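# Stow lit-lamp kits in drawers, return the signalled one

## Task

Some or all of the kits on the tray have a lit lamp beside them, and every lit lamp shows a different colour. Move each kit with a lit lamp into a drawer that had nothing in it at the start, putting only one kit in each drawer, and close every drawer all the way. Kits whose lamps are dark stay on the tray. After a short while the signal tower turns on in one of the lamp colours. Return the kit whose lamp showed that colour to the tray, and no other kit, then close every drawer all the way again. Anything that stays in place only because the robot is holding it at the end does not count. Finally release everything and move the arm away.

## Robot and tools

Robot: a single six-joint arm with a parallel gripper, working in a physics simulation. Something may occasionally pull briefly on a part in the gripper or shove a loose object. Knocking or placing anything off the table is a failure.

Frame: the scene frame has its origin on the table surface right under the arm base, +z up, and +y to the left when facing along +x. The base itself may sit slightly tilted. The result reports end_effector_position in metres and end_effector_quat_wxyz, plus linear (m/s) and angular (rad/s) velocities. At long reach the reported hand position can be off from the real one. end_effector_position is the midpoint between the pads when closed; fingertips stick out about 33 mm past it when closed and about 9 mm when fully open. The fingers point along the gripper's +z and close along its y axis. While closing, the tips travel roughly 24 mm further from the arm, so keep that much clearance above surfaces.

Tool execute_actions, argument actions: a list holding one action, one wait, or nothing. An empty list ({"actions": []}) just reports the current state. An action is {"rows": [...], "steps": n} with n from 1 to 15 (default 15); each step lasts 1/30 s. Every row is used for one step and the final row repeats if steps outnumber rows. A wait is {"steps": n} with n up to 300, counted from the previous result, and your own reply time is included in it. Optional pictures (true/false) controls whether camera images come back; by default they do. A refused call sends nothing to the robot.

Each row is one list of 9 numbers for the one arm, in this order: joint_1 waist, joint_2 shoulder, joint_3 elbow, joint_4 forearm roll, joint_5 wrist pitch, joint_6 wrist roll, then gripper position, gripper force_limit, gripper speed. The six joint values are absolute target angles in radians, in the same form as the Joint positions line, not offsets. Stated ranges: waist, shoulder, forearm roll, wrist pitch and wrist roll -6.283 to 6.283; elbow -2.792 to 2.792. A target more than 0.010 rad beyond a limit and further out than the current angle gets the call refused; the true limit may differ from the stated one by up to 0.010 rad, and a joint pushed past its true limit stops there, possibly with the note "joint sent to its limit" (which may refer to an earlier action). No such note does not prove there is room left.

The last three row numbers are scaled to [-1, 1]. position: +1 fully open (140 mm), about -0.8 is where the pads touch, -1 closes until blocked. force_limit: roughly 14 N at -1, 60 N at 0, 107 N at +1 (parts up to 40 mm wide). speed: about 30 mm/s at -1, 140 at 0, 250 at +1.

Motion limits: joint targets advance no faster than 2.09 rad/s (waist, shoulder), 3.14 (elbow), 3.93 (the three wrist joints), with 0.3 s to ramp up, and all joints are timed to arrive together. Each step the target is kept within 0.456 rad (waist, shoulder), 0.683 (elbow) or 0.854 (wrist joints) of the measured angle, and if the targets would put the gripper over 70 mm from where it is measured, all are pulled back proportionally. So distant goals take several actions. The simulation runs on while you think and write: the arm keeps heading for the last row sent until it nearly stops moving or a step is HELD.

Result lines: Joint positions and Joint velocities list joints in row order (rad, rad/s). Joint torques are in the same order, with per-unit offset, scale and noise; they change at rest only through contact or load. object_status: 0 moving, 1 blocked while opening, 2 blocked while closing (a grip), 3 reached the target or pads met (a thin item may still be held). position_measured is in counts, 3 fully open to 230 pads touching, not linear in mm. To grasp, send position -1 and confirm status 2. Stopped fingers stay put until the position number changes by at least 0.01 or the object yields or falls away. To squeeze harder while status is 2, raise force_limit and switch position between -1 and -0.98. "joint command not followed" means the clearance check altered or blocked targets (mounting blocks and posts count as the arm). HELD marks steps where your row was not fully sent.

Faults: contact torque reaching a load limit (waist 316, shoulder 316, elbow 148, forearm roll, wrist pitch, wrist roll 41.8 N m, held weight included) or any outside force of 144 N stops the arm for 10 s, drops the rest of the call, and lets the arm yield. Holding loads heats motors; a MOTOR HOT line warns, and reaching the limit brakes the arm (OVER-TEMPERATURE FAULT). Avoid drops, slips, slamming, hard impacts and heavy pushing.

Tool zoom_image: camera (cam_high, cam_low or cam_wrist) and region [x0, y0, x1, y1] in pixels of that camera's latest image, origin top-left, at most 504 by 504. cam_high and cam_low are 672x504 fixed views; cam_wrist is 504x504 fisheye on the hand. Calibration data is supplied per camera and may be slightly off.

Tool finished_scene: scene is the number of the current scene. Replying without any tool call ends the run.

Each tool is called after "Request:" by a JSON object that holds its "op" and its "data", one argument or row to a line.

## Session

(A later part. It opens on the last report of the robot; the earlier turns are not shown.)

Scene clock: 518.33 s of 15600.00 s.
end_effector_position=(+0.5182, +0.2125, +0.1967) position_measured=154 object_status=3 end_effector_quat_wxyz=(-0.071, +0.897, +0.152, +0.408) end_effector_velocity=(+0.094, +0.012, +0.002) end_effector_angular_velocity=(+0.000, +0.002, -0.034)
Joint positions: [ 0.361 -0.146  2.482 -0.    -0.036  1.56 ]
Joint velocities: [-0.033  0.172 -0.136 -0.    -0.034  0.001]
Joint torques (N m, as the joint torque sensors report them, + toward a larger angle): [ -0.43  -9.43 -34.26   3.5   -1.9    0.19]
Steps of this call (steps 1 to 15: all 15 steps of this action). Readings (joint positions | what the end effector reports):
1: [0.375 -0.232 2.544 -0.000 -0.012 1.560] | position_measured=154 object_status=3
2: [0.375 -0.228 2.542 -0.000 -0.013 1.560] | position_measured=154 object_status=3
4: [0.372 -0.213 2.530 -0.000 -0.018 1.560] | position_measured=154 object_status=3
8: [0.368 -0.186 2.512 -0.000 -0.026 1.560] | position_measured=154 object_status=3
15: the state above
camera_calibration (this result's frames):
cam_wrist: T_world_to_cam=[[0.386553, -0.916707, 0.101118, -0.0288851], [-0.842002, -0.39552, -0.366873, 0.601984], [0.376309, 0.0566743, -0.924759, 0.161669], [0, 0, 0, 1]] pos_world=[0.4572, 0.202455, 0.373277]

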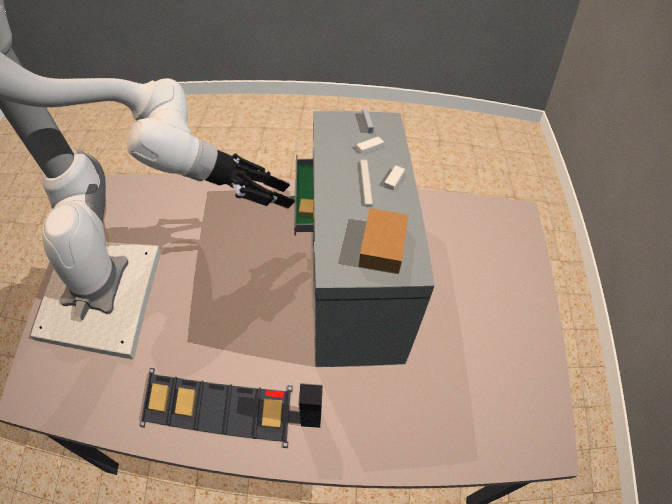

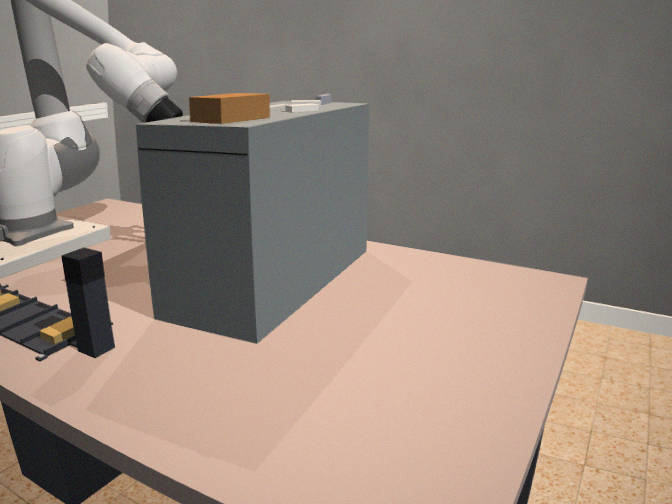

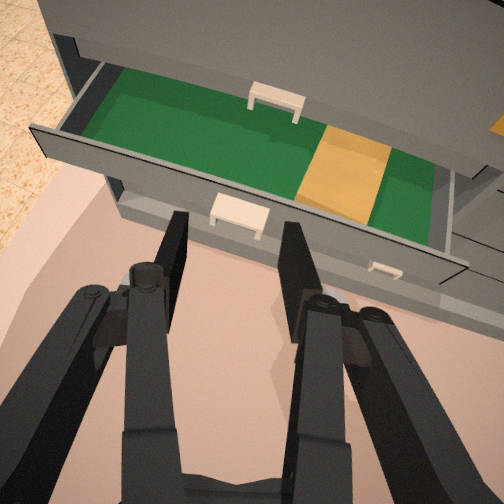

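Request:
{"op": "execute_actions", "data": {
  "actions": [
    {"rows":[[0.357,-0.125,2.466,0,-0.04,1.56,-0.2,-0.4,0],[0.356,-0.116,2.458,0,-0.042,1.56,-0.2,-0.4,0],[0.354,-0.106,2.45,0,-0.043,1.56,-0.2,-0.4,0],[0.352,-0.096,2.441,0,-0.045,1.56,-0.2,-0.4,0],[0.35,-0.086,2.433,0,-0.046,1.56,-0.2,-0.4,0],[0.348,-0.077,2.425,0,-0.047,1.56,-0.2,-0.4,0],[0.346,-0.068,2.417,0,-0.049,1.56,-0.2,-0.4,0],[0.344,-0.06,2.41,0,-0.05,1.56,-0.2,-0.4,0],[0.342,-0.052,2.403,0,-0.051,1.56,-0.2,-0.4,0],[0.34,-0.044,2.396,0,-0.051,1.56,-0.2,-0.4,0],[0.337,-0.035,2.389,0,-0.052,1.56,-0.2,-0.4,0]],"steps":15}
  ]
}}

Request:
{"op": "execute_actions", "data": {
  "actions": [
    {"steps":15}
  ]
}}

Scene clock: 523.53 s of 15600.00 s.
end_effector_position=(+0.5808, +0.2185, +0.1959) position_measured=154 object_status=3 end_effector_quat_wxyz=(-0.066, +0.900, +0.142, +0.408) end_effector_velocity=(+0.006, +0.000, -0.001) end_effector_angular_velocity=(-0.001, +0.002, -0.002)
Joint positions: [ 0.337 -0.036  2.39   0.    -0.052  1.56 ]
Joint velocities: [-0.003  0.011 -0.009  0.    -0.    -0.001]
Joint torques (N m, as the joint torque sensors report them, + toward a larger angle): [ -9.08 -22.42 -34.21   3.33  -2.48   0.23]
Steps of this call (steps 1 to 15: the robot went on to your last target; steps 16 to 90: nothing new was sent; then 1.70 s passed at rest; steps 91 to 105: all 15 steps of this action). Readings (joint positions | what the end effector reports):
91: [0.359 -0.137 2.475 0.000 -0.038 1.560] | position_measured=154 object_status=3
92: [0.359 -0.134 2.473 0.000 -0.039 1.560] | position_measured=154 object_status=3
94: [0.356 -0.119 2.460 0.000 -0.041 1.560] | position_measured=154 object_status=3
98: [0.349 -0.081 2.429 0.000 -0.047 1.560] | position_measured=154 object_status=3
105: the state above
camera_calibration (this result's frames):
cam_wrist: T_world_to_cam=[[0.365085, -0.925524, 0.10059, -0.0329539], [-0.851924, -0.3757, -0.364794, 0.657877], [0.375418, 0.0474857, -0.925639, 0.139716], [0, 0, 0, 1]] pos_world=[0.52004, 0.21003, 0.372631]

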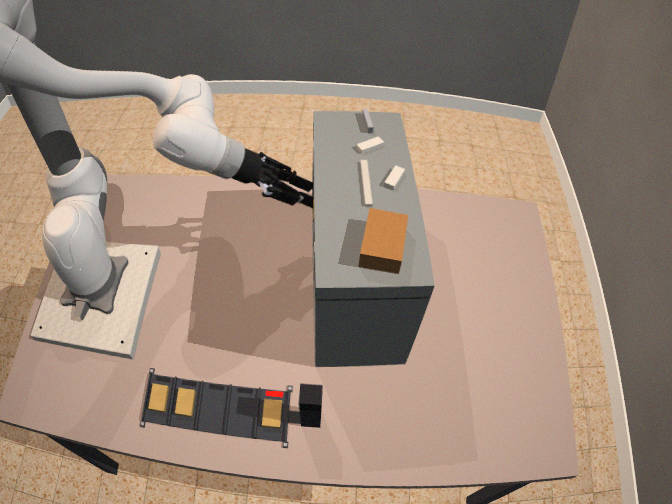

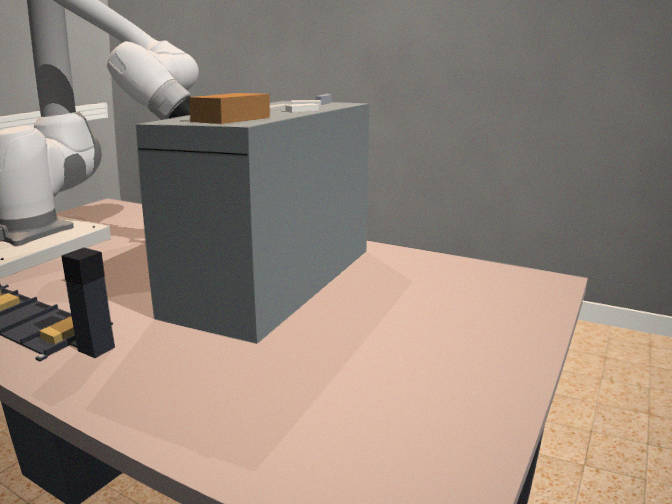

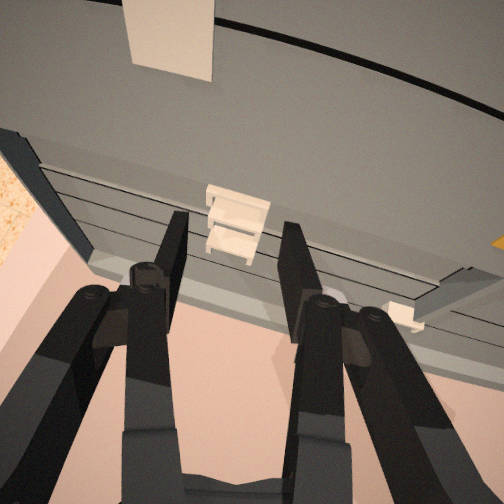

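Scene clock: 524.03 s of 15600.00 s.
end_effector_position=(+0.5812, +0.2185, +0.1959) position_measured=154 object_status=3 end_effector_quat_wxyz=(-0.066, +0.900, +0.142, +0.408) end_effector_velocity=(+0.000, -0.001, -0.001) end_effector_angular_velocity=(-0.000, +0.001, -0.001)
Joint positions: [ 0.337 -0.035  2.389  0.    -0.052  1.56 ]
Joint velocities: [-0.001  0.    -0.    -0.     0.001  0.   ]
Joint torques (N m, as the joint torque sensors report them, + toward a larger angle): [-11.08 -15.22 -35.33   3.59  -2.94   0.19]
Steps of this call (steps 1 to 15: the robot went on to your last target). Readings (joint positions | what the end effector reports):
1: [0.337 -0.035 2.389 0.000 -0.052 1.560] | position_measured=154 object_status=3
2: [0.337 -0.035 2.389 0.000 -0.052 1.560] | position_measured=154 object_status=3
4: [0.337 -0.035 2.389 0.000 -0.052 1.560] | position_measured=154 object_status=3
8: [0.337 -0.035 2.389 0.000 -0.052 1.560] | position_measured=154 object_status=3
15: the state above
The arm was judged still, so your last target was given up. Only a new action makes it travel on or press farther. Fingers that are still opening or closing keep moving.
camera_calibration (this result's frames):
cam_wrist: T_world_to_cam=[[0.364904, -0.925595, 0.100589, -0.0329767], [-0.852011, -0.375535, -0.364761, 0.658173], [0.375396, 0.0473997, -0.925652, 0.139573], [0, 0, 0, 1]] pos_world=[0.520409, 0.210028, 0.372589]

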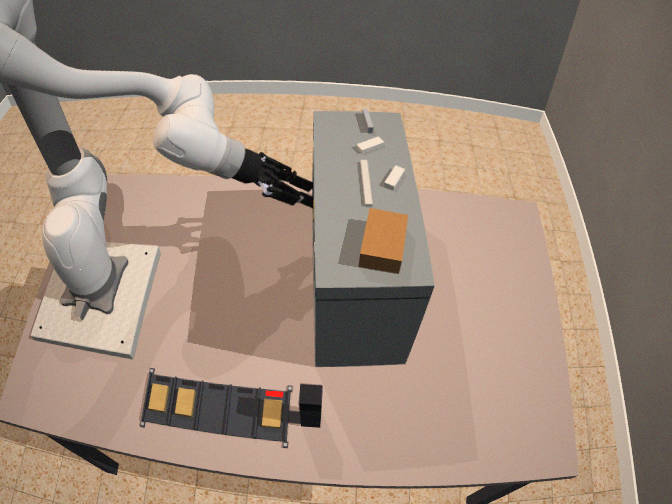

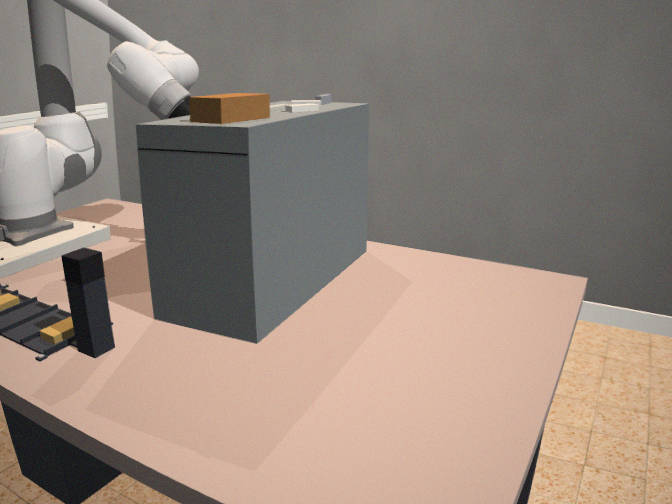

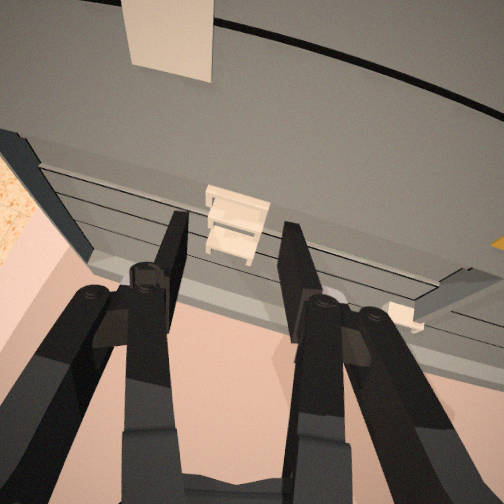

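Request:
{"op": "execute_actions", "data": {
  "actions": [
    {"rows":[[0.344,-0.06,2.41,0,-0.05,1.56,-0.2,-0.4,0],[0.344,-0.06,2.41,0,-0.05,1.56,-0.2,-0.4,0],[0.35,-0.086,2.433,0,-0.046,1.56,-0.2,-0.4,0],[0.35,-0.086,2.433,0,-0.046,1.56,-0.2,-0.4,0],[0.35,-0.086,2.433,0,-0.046,1.56,-0.2,-0.4,0],[0.35,-0.086,2.433,0,-0.046,1.56,-0.2,-0.4,0],[0.35,-0.063,2.446,0,-0.082,1.56,-0.2,-0.4,0],[0.35,-0.063,2.446,0,-0.082,1.56,-0.2,-0.4,0],[0.35,-0.063,2.446,0,-0.082,1.56,-0.2,-0.4,0],[0.35,-0.04,2.459,0,-0.119,1.56,-0.2,-0.4,0]],"steps":15}
  ]
}}

Request:
{"op": "execute_actions", "data": {
  "actions": [
    {"steps":10}
  ]
}}

Scene clock: 529.97 s of 15600.00 s.
end_effector_position=(+0.5509, +0.2172, +0.1713) position_measured=154 object_status=3 end_effector_quat_wxyz=(-0.069, +0.898, +0.148, +0.408) end_effector_velocity=(+0.003, +0.001, +0.001) end_effector_angular_velocity=(+0.004, -0.011, +0.000)
Joint positions: [ 0.35  -0.04   2.459 -0.    -0.118  1.56 ]
Joint velocities: [ 0.     0.004  0.001  0.    -0.018 -0.   ]
Joint torques (N m, as the joint torque sensors report them, + toward a larger angle): [ -0.58 -27.57 -29.68   3.16  -2.01   0.17]
Steps of this call (steps 1 to 90: nothing new was sent; then 2.43 s passed at rest; steps 91 to 105: all 15 steps of this action). Readings (joint positions | what the end effector reports):
91: [0.337 -0.035 2.389 -0.000 -0.052 1.560] | position_measured=154 object_status=3
92: [0.338 -0.038 2.392 -0.000 -0.052 1.560] | position_measured=154 object_status=3
94: [0.343 -0.059 2.409 -0.000 -0.050 1.560] | position_measured=154 object_status=3
98: [0.350 -0.083 2.435 -0.000 -0.051 1.560] | position_measured=154 object_status=3
105: the state above
camera_calibration (this result's frames):
cam_wrist: T_world_to_cam=[[0.376672, -0.920829, 0.100955, -0.0281967], [-0.846326, -0.386394, -0.366649, 0.622424], [0.37663, 0.0526661, -0.924866, 0.126287], [0, 0, 0, 1]] pos_world=[0.489831, 0.207885, 0.347856]

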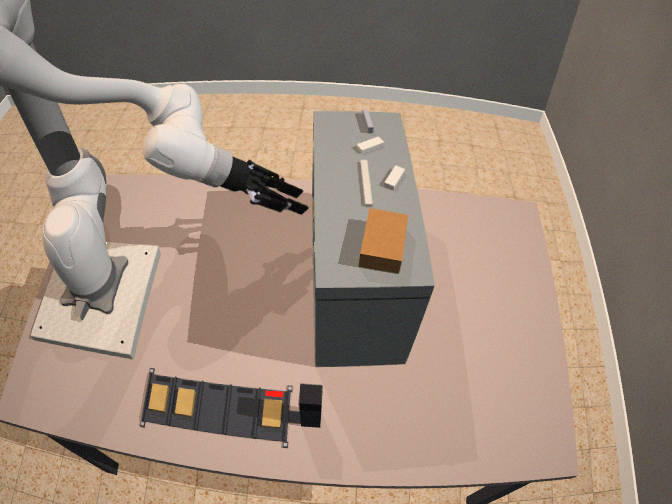

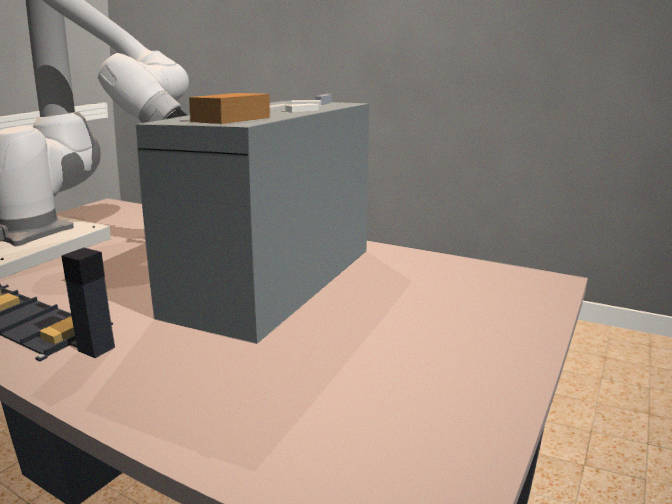

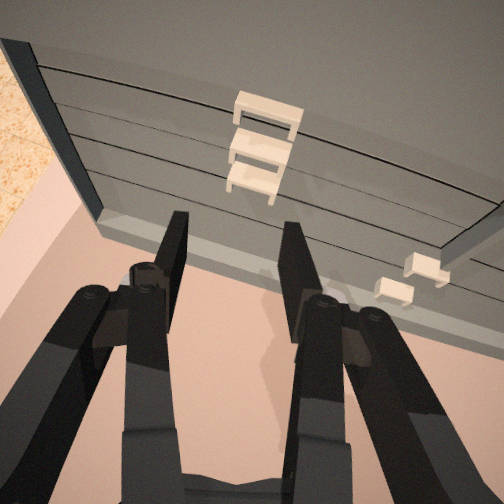

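Scene clock: 530.30 s of 15600.00 s.
end_effector_position=(+0.5508, +0.2173, +0.1711) position_measured=154 object_status=3 end_effector_quat_wxyz=(-0.069, +0.898, +0.148, +0.408) end_effector_velocity=(+0.000, -0.002, -0.000) end_effector_angular_velocity=(-0.000, +0.001, -0.003)
Joint positions: [ 0.35  -0.04   2.459 -0.    -0.119  1.56 ]
Joint velocities: [-0.003 -0.001 -0.    -0.     0.002  0.001]
Joint torques (N m, as the joint torque sensors report them, + toward a larger angle): [ -1.71 -25.3  -29.55   3.13  -1.89   0.01]
Steps of this call (steps 1 to 10: the robot went on to your last target). Readings (joint positions | what the end effector reports):
1: [0.350 -0.040 2.459 -0.000 -0.119 1.560] | position_measured=154 object_status=3
2: [0.350 -0.040 2.459 -0.000 -0.119 1.560] | position_measured=154 object_status=3
4: [0.350 -0.040 2.459 -0.000 -0.119 1.560] | position_measured=154 object_status=3
8: [0.350 -0.040 2.459 -0.000 -0.119 1.560] | position_measured=154 object_status=3
10: the state above
camera_calibration (this result's frames):
cam_wrist: T_world_to_cam=[[0.376726, -0.920806, 0.100962, -0.0281724], [-0.846265, -0.386441, -0.366741, 0.622353], [0.376713, 0.0527201, -0.924829, 0.126077], [0, 0, 0, 1]] pos_world=[0.489794, 0.207914, 0.347686]

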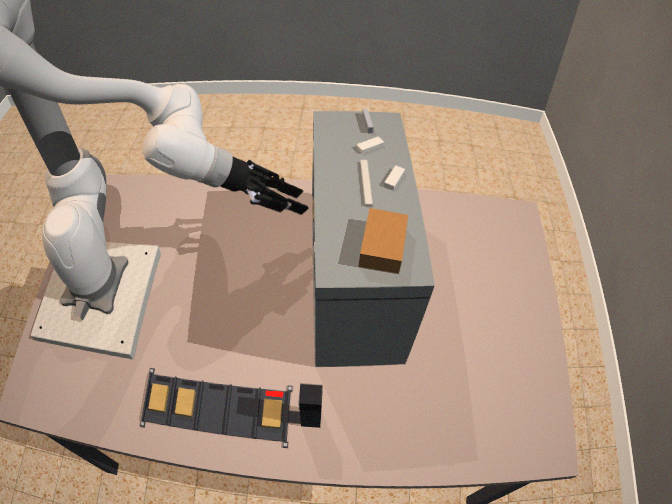

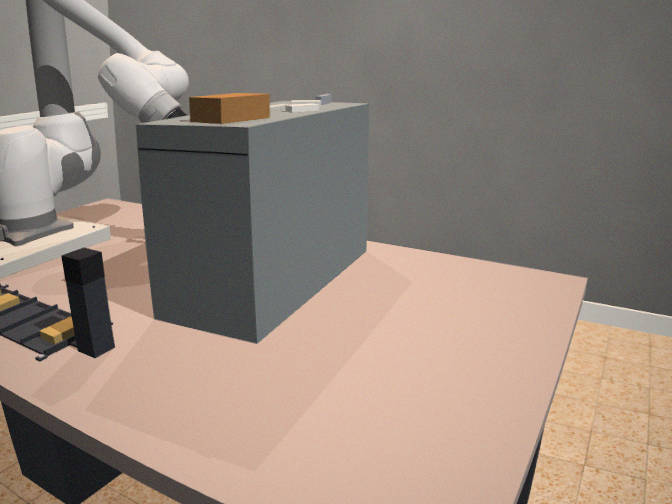

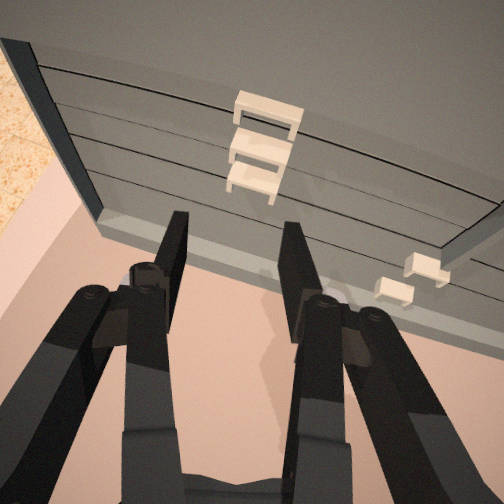

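Request:
{"op": "execute_actions", "data": {
  "actions": [
    {"rows":[[0.344,-0.023,2.443,0,-0.12,1.56,-0.2,-0.4,0],[0.344,-0.023,2.443,0,-0.12,1.56,-0.2,-0.4,0],[0.344,-0.023,2.443,0,-0.12,1.56,-0.2,-0.4,0],[0.34,-0.007,2.427,0,-0.12,1.56,-0.2,-0.4,0],[0.34,-0.007,2.427,0,-0.12,1.56,-0.2,-0.4,0],[0.34,-0.007,2.427,0,-0.12,1.56,-0.2,-0.4,0],[0.337,0.0095,2.411,0,-0.12,1.56,-0.2,-0.4,0]],"steps":15}
  ]
}}

Scene clock: 537.17 s of 15600.00 s.
end_effector_position=(+0.5821, +0.2191, +0.1711) position_measured=154 object_status=3 end_effector_quat_wxyz=(-0.066, +0.899, +0.142, +0.408) end_effector_velocity=(+0.001, -0.000, +0.000) end_effector_angular_velocity=(-0.001, -0.001, -0.000)
Joint positions: [ 0.337  0.009  2.411  0.    -0.12   1.56 ]
Joint velocities: [-0.001  0.001 -0.002 -0.001  0.    -0.001]
Joint torques (N m, as the joint torque sensors report them, + toward a larger angle): [ -4.   -20.38 -42.55   2.65  -6.43  -0.34]
Steps of this call (steps 1 to 15: the robot went on to your last target; steps 16 to 90: nothing new was sent; then 3.37 s passed at rest; steps 91 to 105: all 15 steps of this action). Readings (joint positions | what the end effector reports):
91: [0.350 -0.040 2.459 0.000 -0.119 1.560] | position_measured=154 object_status=3
92: [0.349 -0.037 2.456 0.000 -0.119 1.560] | position_measured=154 object_status=3
94: [0.345 -0.025 2.445 0.000 -0.120 1.560] | position_measured=154 object_status=3
98: [0.340 -0.004 2.424 0.000 -0.120 1.560] | position_measured=154 object_status=3
105: the state above
camera_calibration (this result's frames):
cam_wrist: T_world_to_cam=[[0.36478, -0.925636, 0.100668, -0.0301593], [-0.851509, -0.375382, -0.366088, 0.650006], [0.376653, 0.0478222, -0.925119, 0.11538], [0, 0, 0, 1]] pos_world=[0.521029, 0.210566, 0.347736]

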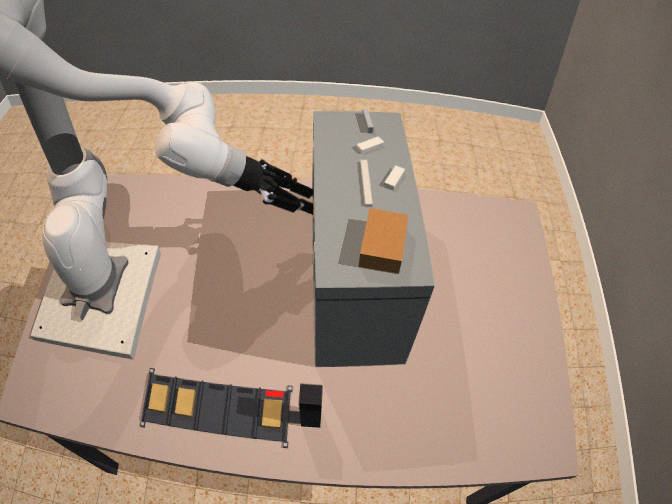

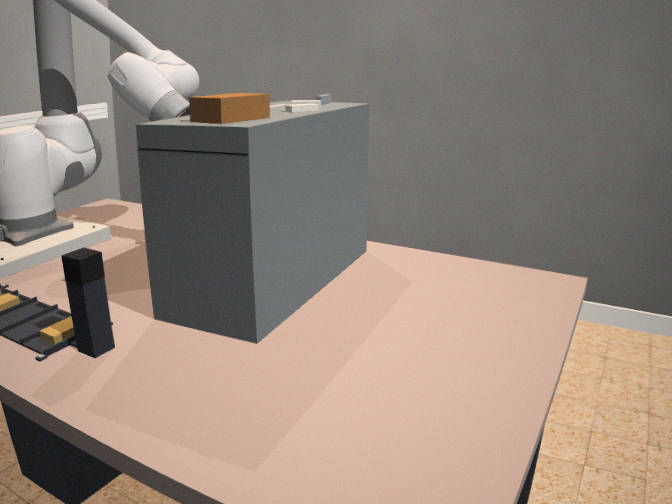

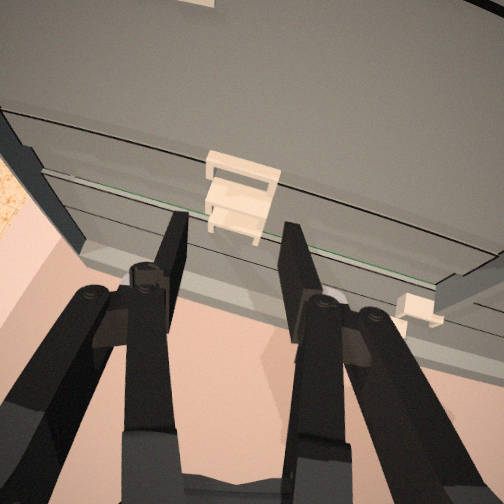

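Request:
{"op": "execute_actions", "data": {
  "actions": [
    {"rows":[[0.338,0.003,2.417,0,-0.12,1.56,-0.2,-0.4,-0.5],[0.338,0.003,2.417,0,-0.12,1.56,-0.2,-0.4,-0.5],[0.338,0.003,2.417,0,-0.12,1.56,-0.2,-0.4,-0.5],[0.338,0.003,2.417,0,-0.12,1.56,-1,-0.4,-0.5]],"steps":15}
  ]
}}

Request:
{"op": "execute_actions", "data": {
  "actions": [
    {"steps":20}
  ]
}}

Scene clock: 541.00 s of 15600.00 s.
end_effector_position=(+0.5785, +0.2186, +0.1715) position_measured=191 object_status=0 end_effector_quat_wxyz=(-0.067, +0.899, +0.142, +0.409) end_effector_velocity=(-0.000, +0.001, -0.000) end_effector_angular_velocity=(+0.001, -0.001, +0.001)
Joint positions: [ 0.338  0.003  2.417 -0.    -0.12   1.56 ]
Joint velocities: [ 0.001  0.001  0.     0.    -0.002 -0.   ]
Joint torques (N m, as the joint torque sensors report them, + toward a larger angle): [ -2.84 -27.33 -29.71   3.17  -1.81  -0.05]
Steps of this call (steps 1 to 15: the robot went on to your last target; steps 16 to 90: nothing new was sent; then 0.33 s passed at rest; steps 91 to 105: all 15 steps of this action). Readings (joint positions | what the end effector reports):
91: [0.337 0.009 2.411 -0.000 -0.120 1.560] | position_measured=154 object_status=3
92: [0.337 0.008 2.413 -0.000 -0.120 1.560] | position_measured=154 object_status=3
94: [0.337 0.004 2.416 -0.000 -0.120 1.560] | position_measured=154 object_status=0
98: [0.338 0.003 2.417 -0.000 -0.120 1.560] | position_measured=170 object_status=0
105: the state above
camera_calibration (this result's frames):
cam_wrist: T_world_to_cam=[[0.365663, -0.92527, 0.100823, -0.0300053], [-0.850878, -0.376221, -0.366695, 0.646822], [0.377224, 0.0482988, -0.924862, 0.11665], [0, 0, 0, 1]] pos_world=[0.517335, 0.209951, 0.348097]

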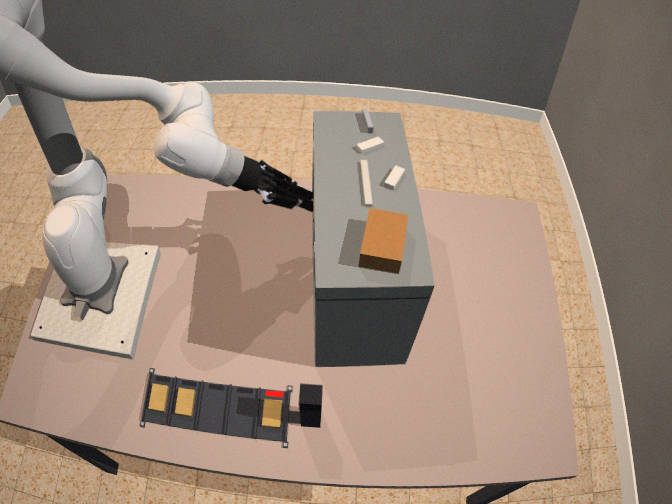

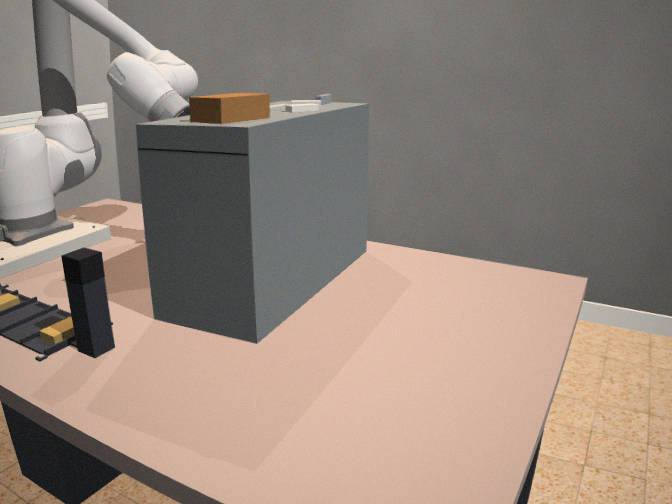

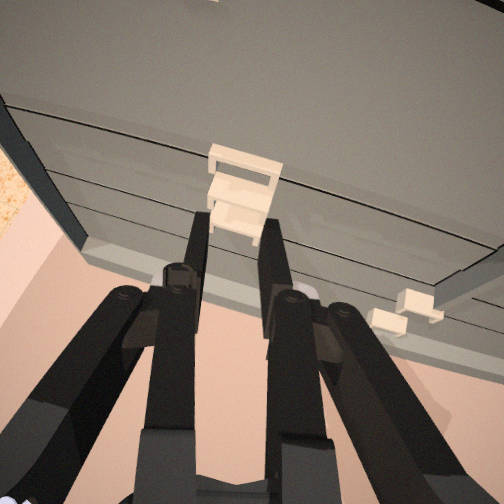

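Scene clock: 541.67 s of 15600.00 s.
end_effector_position=(+0.5784, +0.2186, +0.1715) position_measured=191 object_status=2 end_effector_quat_wxyz=(-0.067, +0.899, +0.142, +0.409) end_effector_velocity=(+0.000, +0.000, -0.000) end_effector_angular_velocity=(-0.001, -0.000, +0.001)
Joint positions: [ 0.338  0.003  2.417 -0.    -0.12   1.56 ]
Joint velocities: [ 0.  0. -0. -0. -0. -0.]
Joint torques (N m, as the joint torque sensors report them, + toward a larger angle): [ -2.52 -26.56 -28.98   3.25  -1.35   0.04]
Steps of this call (steps 1 to 15: the robot went on to your last target; steps 16 to 20: nothing new was sent). Readings (joint positions | what the end effector reports):
1: [0.338 0.003 2.417 -0.000 -0.120 1.560] | position_measured=191 object_status=0
2: [0.338 0.003 2.417 -0.000 -0.120 1.560] | position_measured=191 object_status=0
4: [0.338 0.003 2.417 -0.000 -0.120 1.560] | position_measured=191 object_status=2
8: [0.338 0.003 2.417 -0.000 -0.120 1.560] | position_measured=191 object_status=2
20: the state above
The arm was judged still, so your last target was given up. Only a new action makes it travel on or press farther. Fingers that are still opening or closing keep moving.
camera_calibration (this result's frames):
cam_wrist: T_world_to_cam=[[0.36568, -0.925264, 0.100818, -0.0300015], [-0.850898, -0.376238, -0.366629, 0.646768], [0.37716, 0.0482827, -0.924889, 0.116671], [0, 0, 0, 1]] pos_world=[0.517301, 0.209947, 0.348056]

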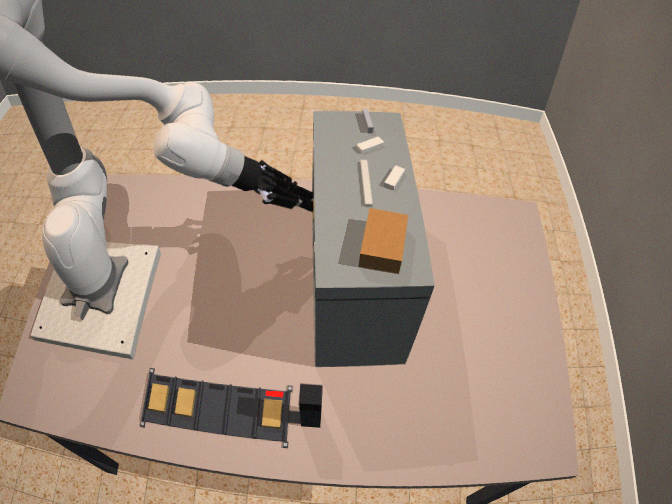

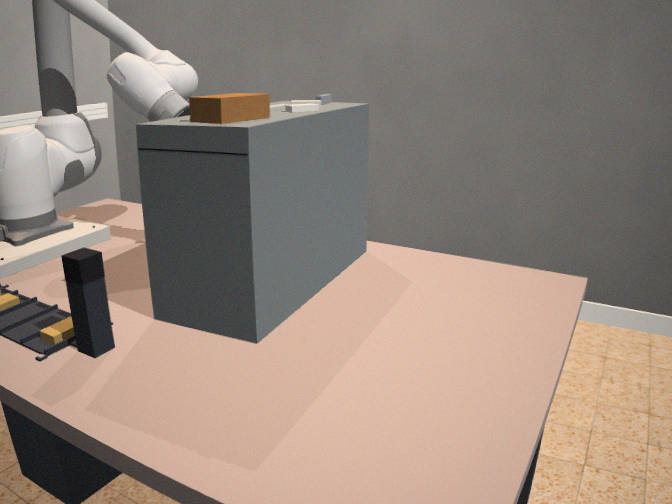

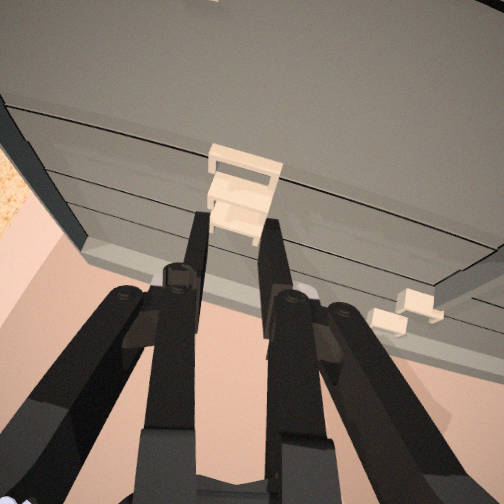

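Request:
{"op": "execute_actions", "data": {
  "actions": [
    {"rows":[[0.34,-0.004,2.424,0,-0.12,1.56,-1,-0.4,-0.5],[0.342,-0.011,2.431,0,-0.12,1.56,-1,-0.4,-0.5],[0.344,-0.018,2.438,0,-0.12,1.56,-1,-0.4,-0.5],[0.346,-0.025,2.445,0,-0.12,1.56,-1,-0.4,-0.5],[0.348,-0.032,2.452,0,-0.119,1.56,-1,-0.4,-0.5],[0.35,-0.04,2.459,0,-0.119,1.56,-1,-0.4,-0.5],[0.352,-0.05,2.468,0,-0.118,1.56,-1,-0.4,-0.5],[0.354,-0.06,2.477,0,-0.117,1.56,-1,-0.4,-0.5],[0.356,-0.07,2.486,0,-0.116,1.56,-1,-0.4,-0.5],[0.358,-0.08,2.495,0,-0.115,1.56,-1,-0.4,-0.5],[0.36,-0.09,2.504,0,-0.113,1.56,-1,-0.4,-0.5],[0.362,-0.101,2.513,0,-0.112,1.56,-1,-0.4,-0.5]],"steps":15}
  ]
}}

Scene clock: 551.73 s of 15600.00 s.
end_effector_position=(+0.5164, +0.2127, +0.1708) position_measured=191 object_status=2 end_effector_quat_wxyz=(-0.071, +0.897, +0.153, +0.408) end_effector_velocity=(-0.047, -0.005, -0.000) end_effector_angular_velocity=(+0.001, -0.003, +0.018)
Joint positions: [ 0.362 -0.099  2.511  0.    -0.112  1.56 ]
Joint velocities: [ 0.018 -0.084  0.071 -0.     0.01   0.   ]
Joint torques (N m, as the joint torque sensors report them, + toward a larger angle): [ 12.68   9.13 -28.15   1.68   2.62  -0.58]
Steps of this call (steps 1 to 90: nothing new was sent; then 6.57 s passed at rest; steps 91 to 105: all 15 steps of this action). Readings (joint positions | what the end effector reports):
91: [0.338 0.003 2.417 0.000 -0.120 1.560] | position_measured=191 object_status=2
92: [0.339 0.001 2.419 0.000 -0.120 1.560] | position_measured=191 object_status=2
94: [0.342 -0.010 2.430 0.000 -0.120 1.560] | position_measured=191 object_status=2
98: [0.349 -0.038 2.457 0.000 -0.119 1.560] | position_measured=191 object_status=2
105: the state above
camera_calibration (this result's frames):
cam_wrist: T_world_to_cam=[[0.387345, -0.916383, 0.101021, -0.0257732], [-0.841652, -0.396207, -0.366935, 0.591068], [0.376278, 0.0571061, -0.924745, 0.138237], [0, 0, 0, 1]] pos_world=[0.455441, 0.202673, 0.34732]

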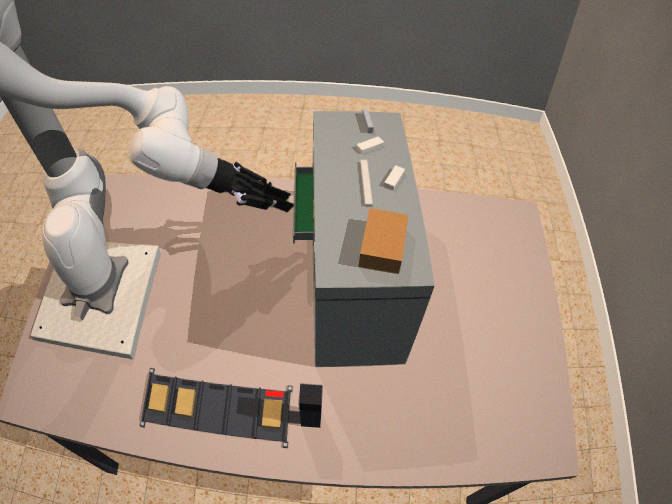

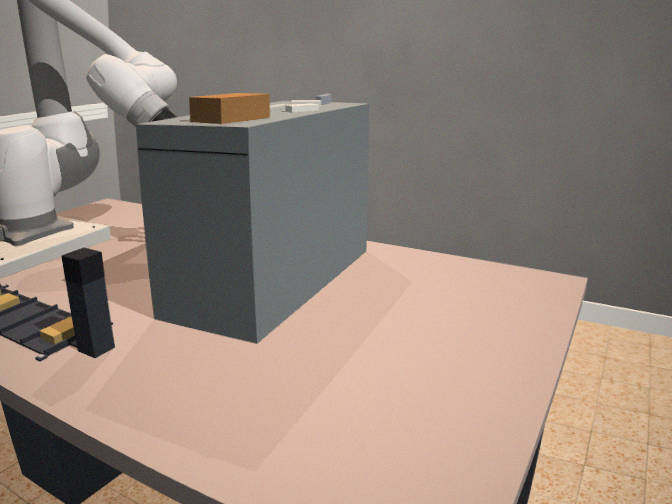

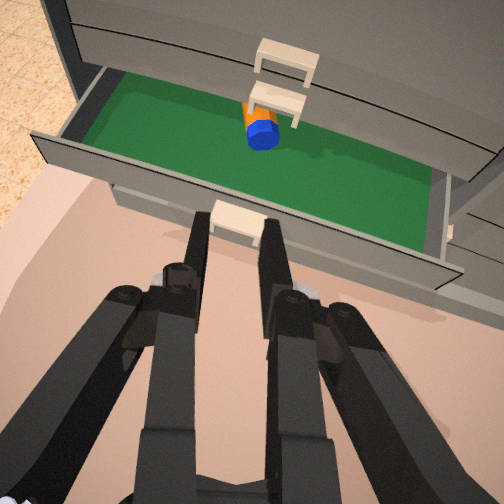

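Request:
{"op": "execute_actions", "data": {
  "actions": [
    {"rows":[[0.36,-0.09,2.504,0,-0.113,1.56,-0.2,-0.4,0],[0.36,-0.09,2.504,0,-0.113,1.56,-0.2,-0.4,0],[0.358,-0.08,2.495,0,-0.115,1.56,-0.2,-0.4,0],[0.356,-0.07,2.486,0,-0.116,1.56,-0.2,-0.4,0],[0.354,-0.06,2.477,0,-0.117,1.56,-0.2,-0.4,0],[0.352,-0.05,2.468,0,-0.118,1.56,-0.2,-0.4,0],[0.35,-0.04,2.459,0,-0.119,1.56,-0.2,-0.4,0],[0.348,-0.032,2.452,0,-0.119,1.56,-0.2,-0.4,0],[0.346,-0.025,2.445,0,-0.12,1.56,-0.2,-0.4,0],[0.344,-0.018,2.438,0,-0.12,1.56,-0.2,-0.4,0],[0.342,-0.011,2.431,0,-0.12,1.56,-0.2,-0.4,0],[0.34,-0.004,2.424,0,-0.12,1.56,-0.2,-0.4,0],[0.338,0.002,2.418,0,-0.12,1.56,-0.2,-0.4,0],[0.337,0.006,2.414,0,-0.12,1.56,-0.2,-0.4,0]],"steps":15}
  ]
}}

Request:
{"op": "execute_actions", "data": {
  "actions": [
    {"steps":15}
  ]
}}

Scene clock: 558.07 s of 15600.00 s.
end_effector_position=(+0.5764, +0.2185, +0.1715) position_measured=154 object_status=3 end_effector_quat_wxyz=(-0.067, +0.899, +0.143, +0.409) end_effector_velocity=(+0.105, +0.003, +0.000) end_effector_angular_velocity=(+0.000, +0.002, -0.047)
Joint positions: [ 0.339 -0.     2.42  -0.    -0.12   1.56 ]
Joint velocities: [-0.047  0.161 -0.161  0.     0.001  0.   ]
Joint torques (N m, as the joint torque sensors report them, + toward a larger angle): [ -0.32 -34.96 -28.69   2.7   -2.17   0.23]
Steps of this call (steps 1 to 15: the robot went on to your last target; steps 16 to 90: nothing new was sent; then 2.83 s passed at rest; steps 91 to 105: all 15 steps of this action). Readings (joint positions | what the end effector reports):
91: [0.362 -0.101 2.513 -0.000 -0.112 1.560] | position_measured=191 object_status=0
92: [0.362 -0.098 2.511 -0.000 -0.112 1.560] | position_measured=191 object_status=0
94: [0.360 -0.088 2.503 -0.000 -0.113 1.560] | position_measured=173 object_status=0
98: [0.353 -0.054 2.472 -0.000 -0.117 1.560] | position_measured=154 object_status=0
105: the state above
camera_calibration (this result's frames):
cam_wrist: T_world_to_cam=[[0.366501, -0.924928, 0.100916, -0.0299332], [-0.850532, -0.377028, -0.366668, 0.644932], [0.37719, 0.0485518, -0.924862, 0.117383], [0, 0, 0, 1]] pos_world=[0.51523, 0.209772, 0.34806]

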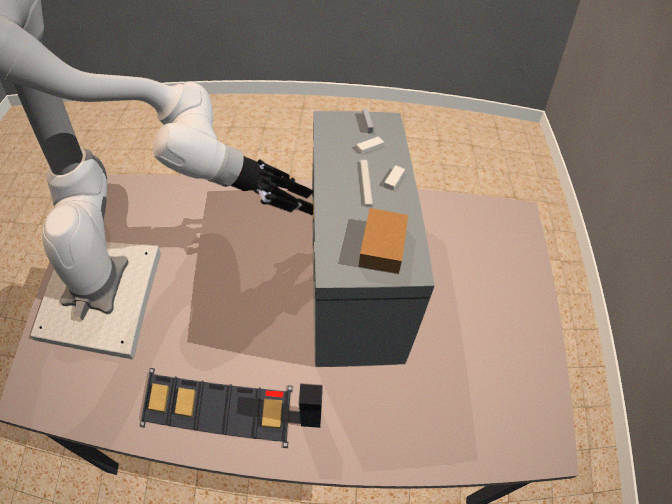

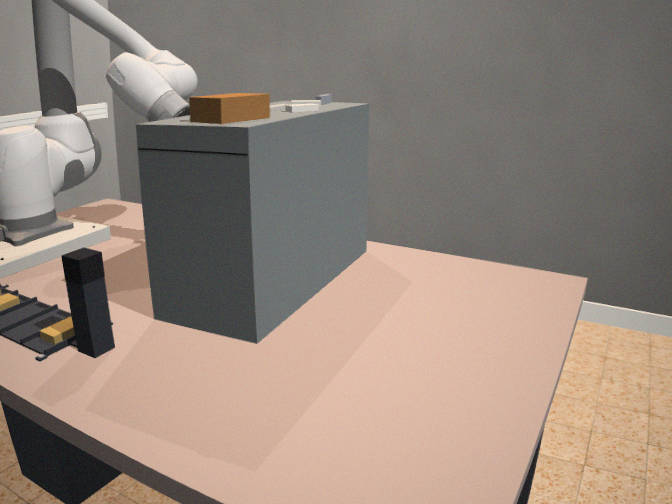

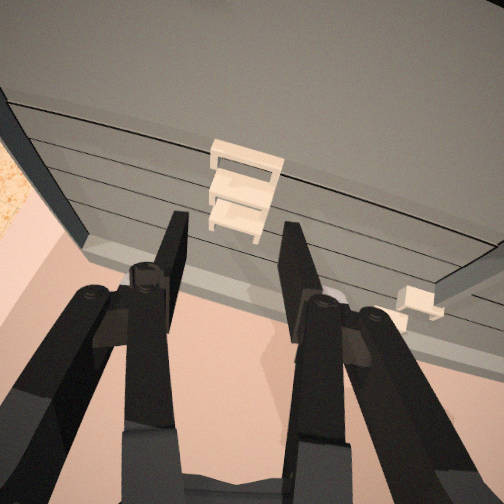

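Scene clock: 558.57 s of 15600.00 s.
end_effector_position=(+0.5804, +0.2186, +0.1715) position_measured=154 object_status=3 end_effector_quat_wxyz=(-0.066, +0.899, +0.142, +0.409) end_effector_velocity=(+0.000, -0.001, -0.001) end_effector_angular_velocity=(-0.000, +0.001, -0.001)
Joint positions: [ 0.337  0.006  2.414 -0.    -0.12   1.56 ]
Joint velocities: [-0.001  0.001 -0.     0.     0.     0.   ]
Joint torques (N m, as the joint torque sensors report them, + toward a larger angle): [ -8.07 -26.3  -39.66   3.16  -5.29   0.02]
Steps of this call (steps 1 to 15: the robot went on to your last target). Readings (joint positions | what the end effector reports):
1: [0.338 0.004 2.416 -0.000 -0.120 1.560] | position_measured=154 object_status=3
2: [0.337 0.005 2.415 -0.000 -0.120 1.560] | position_measured=154 object_status=3
4: [0.337 0.006 2.414 -0.000 -0.120 1.560] | position_measured=154 object_status=3
8: [0.337 0.006 2.414 -0.000 -0.120 1.560] | position_measured=154 object_status=3
15: the state above
The arm was judged still, so your last target was given up. Only a new action makes it travel on or press farther. Fingers that are still opening or closing keep moving.
camera_calibration (this result's frames):
cam_wrist: T_world_to_cam=[[0.364724, -0.925648, 0.100761, -0.0300926], [-0.851304, -0.375338, -0.36661, 0.648486], [0.377171, 0.0479329, -0.924902, 0.115988], [0, 0, 0, 1]] pos_world=[0.519287, 0.209987, 0.348052]

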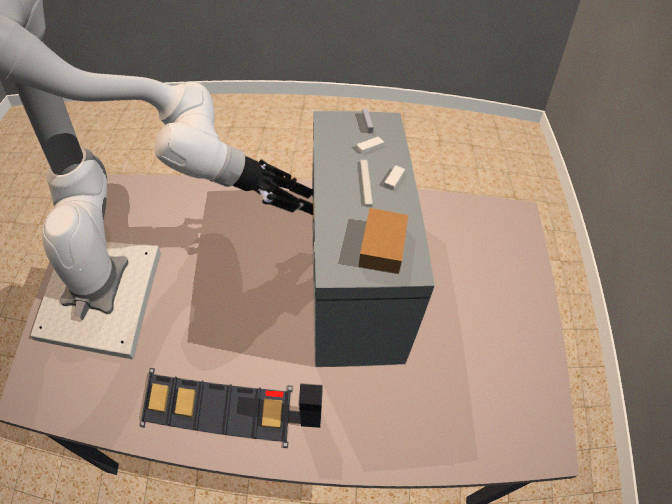

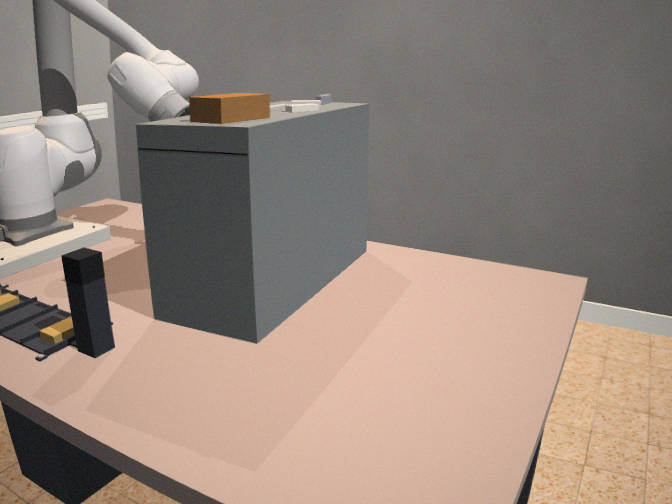

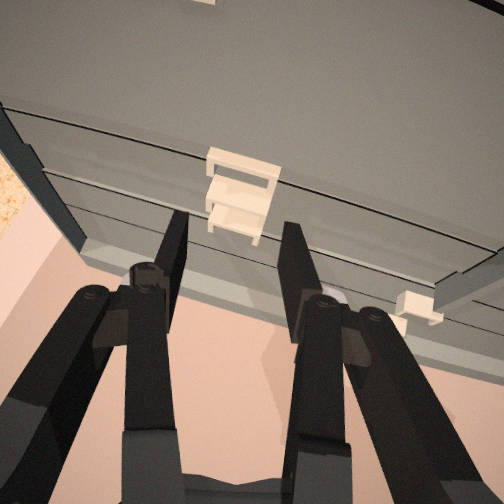

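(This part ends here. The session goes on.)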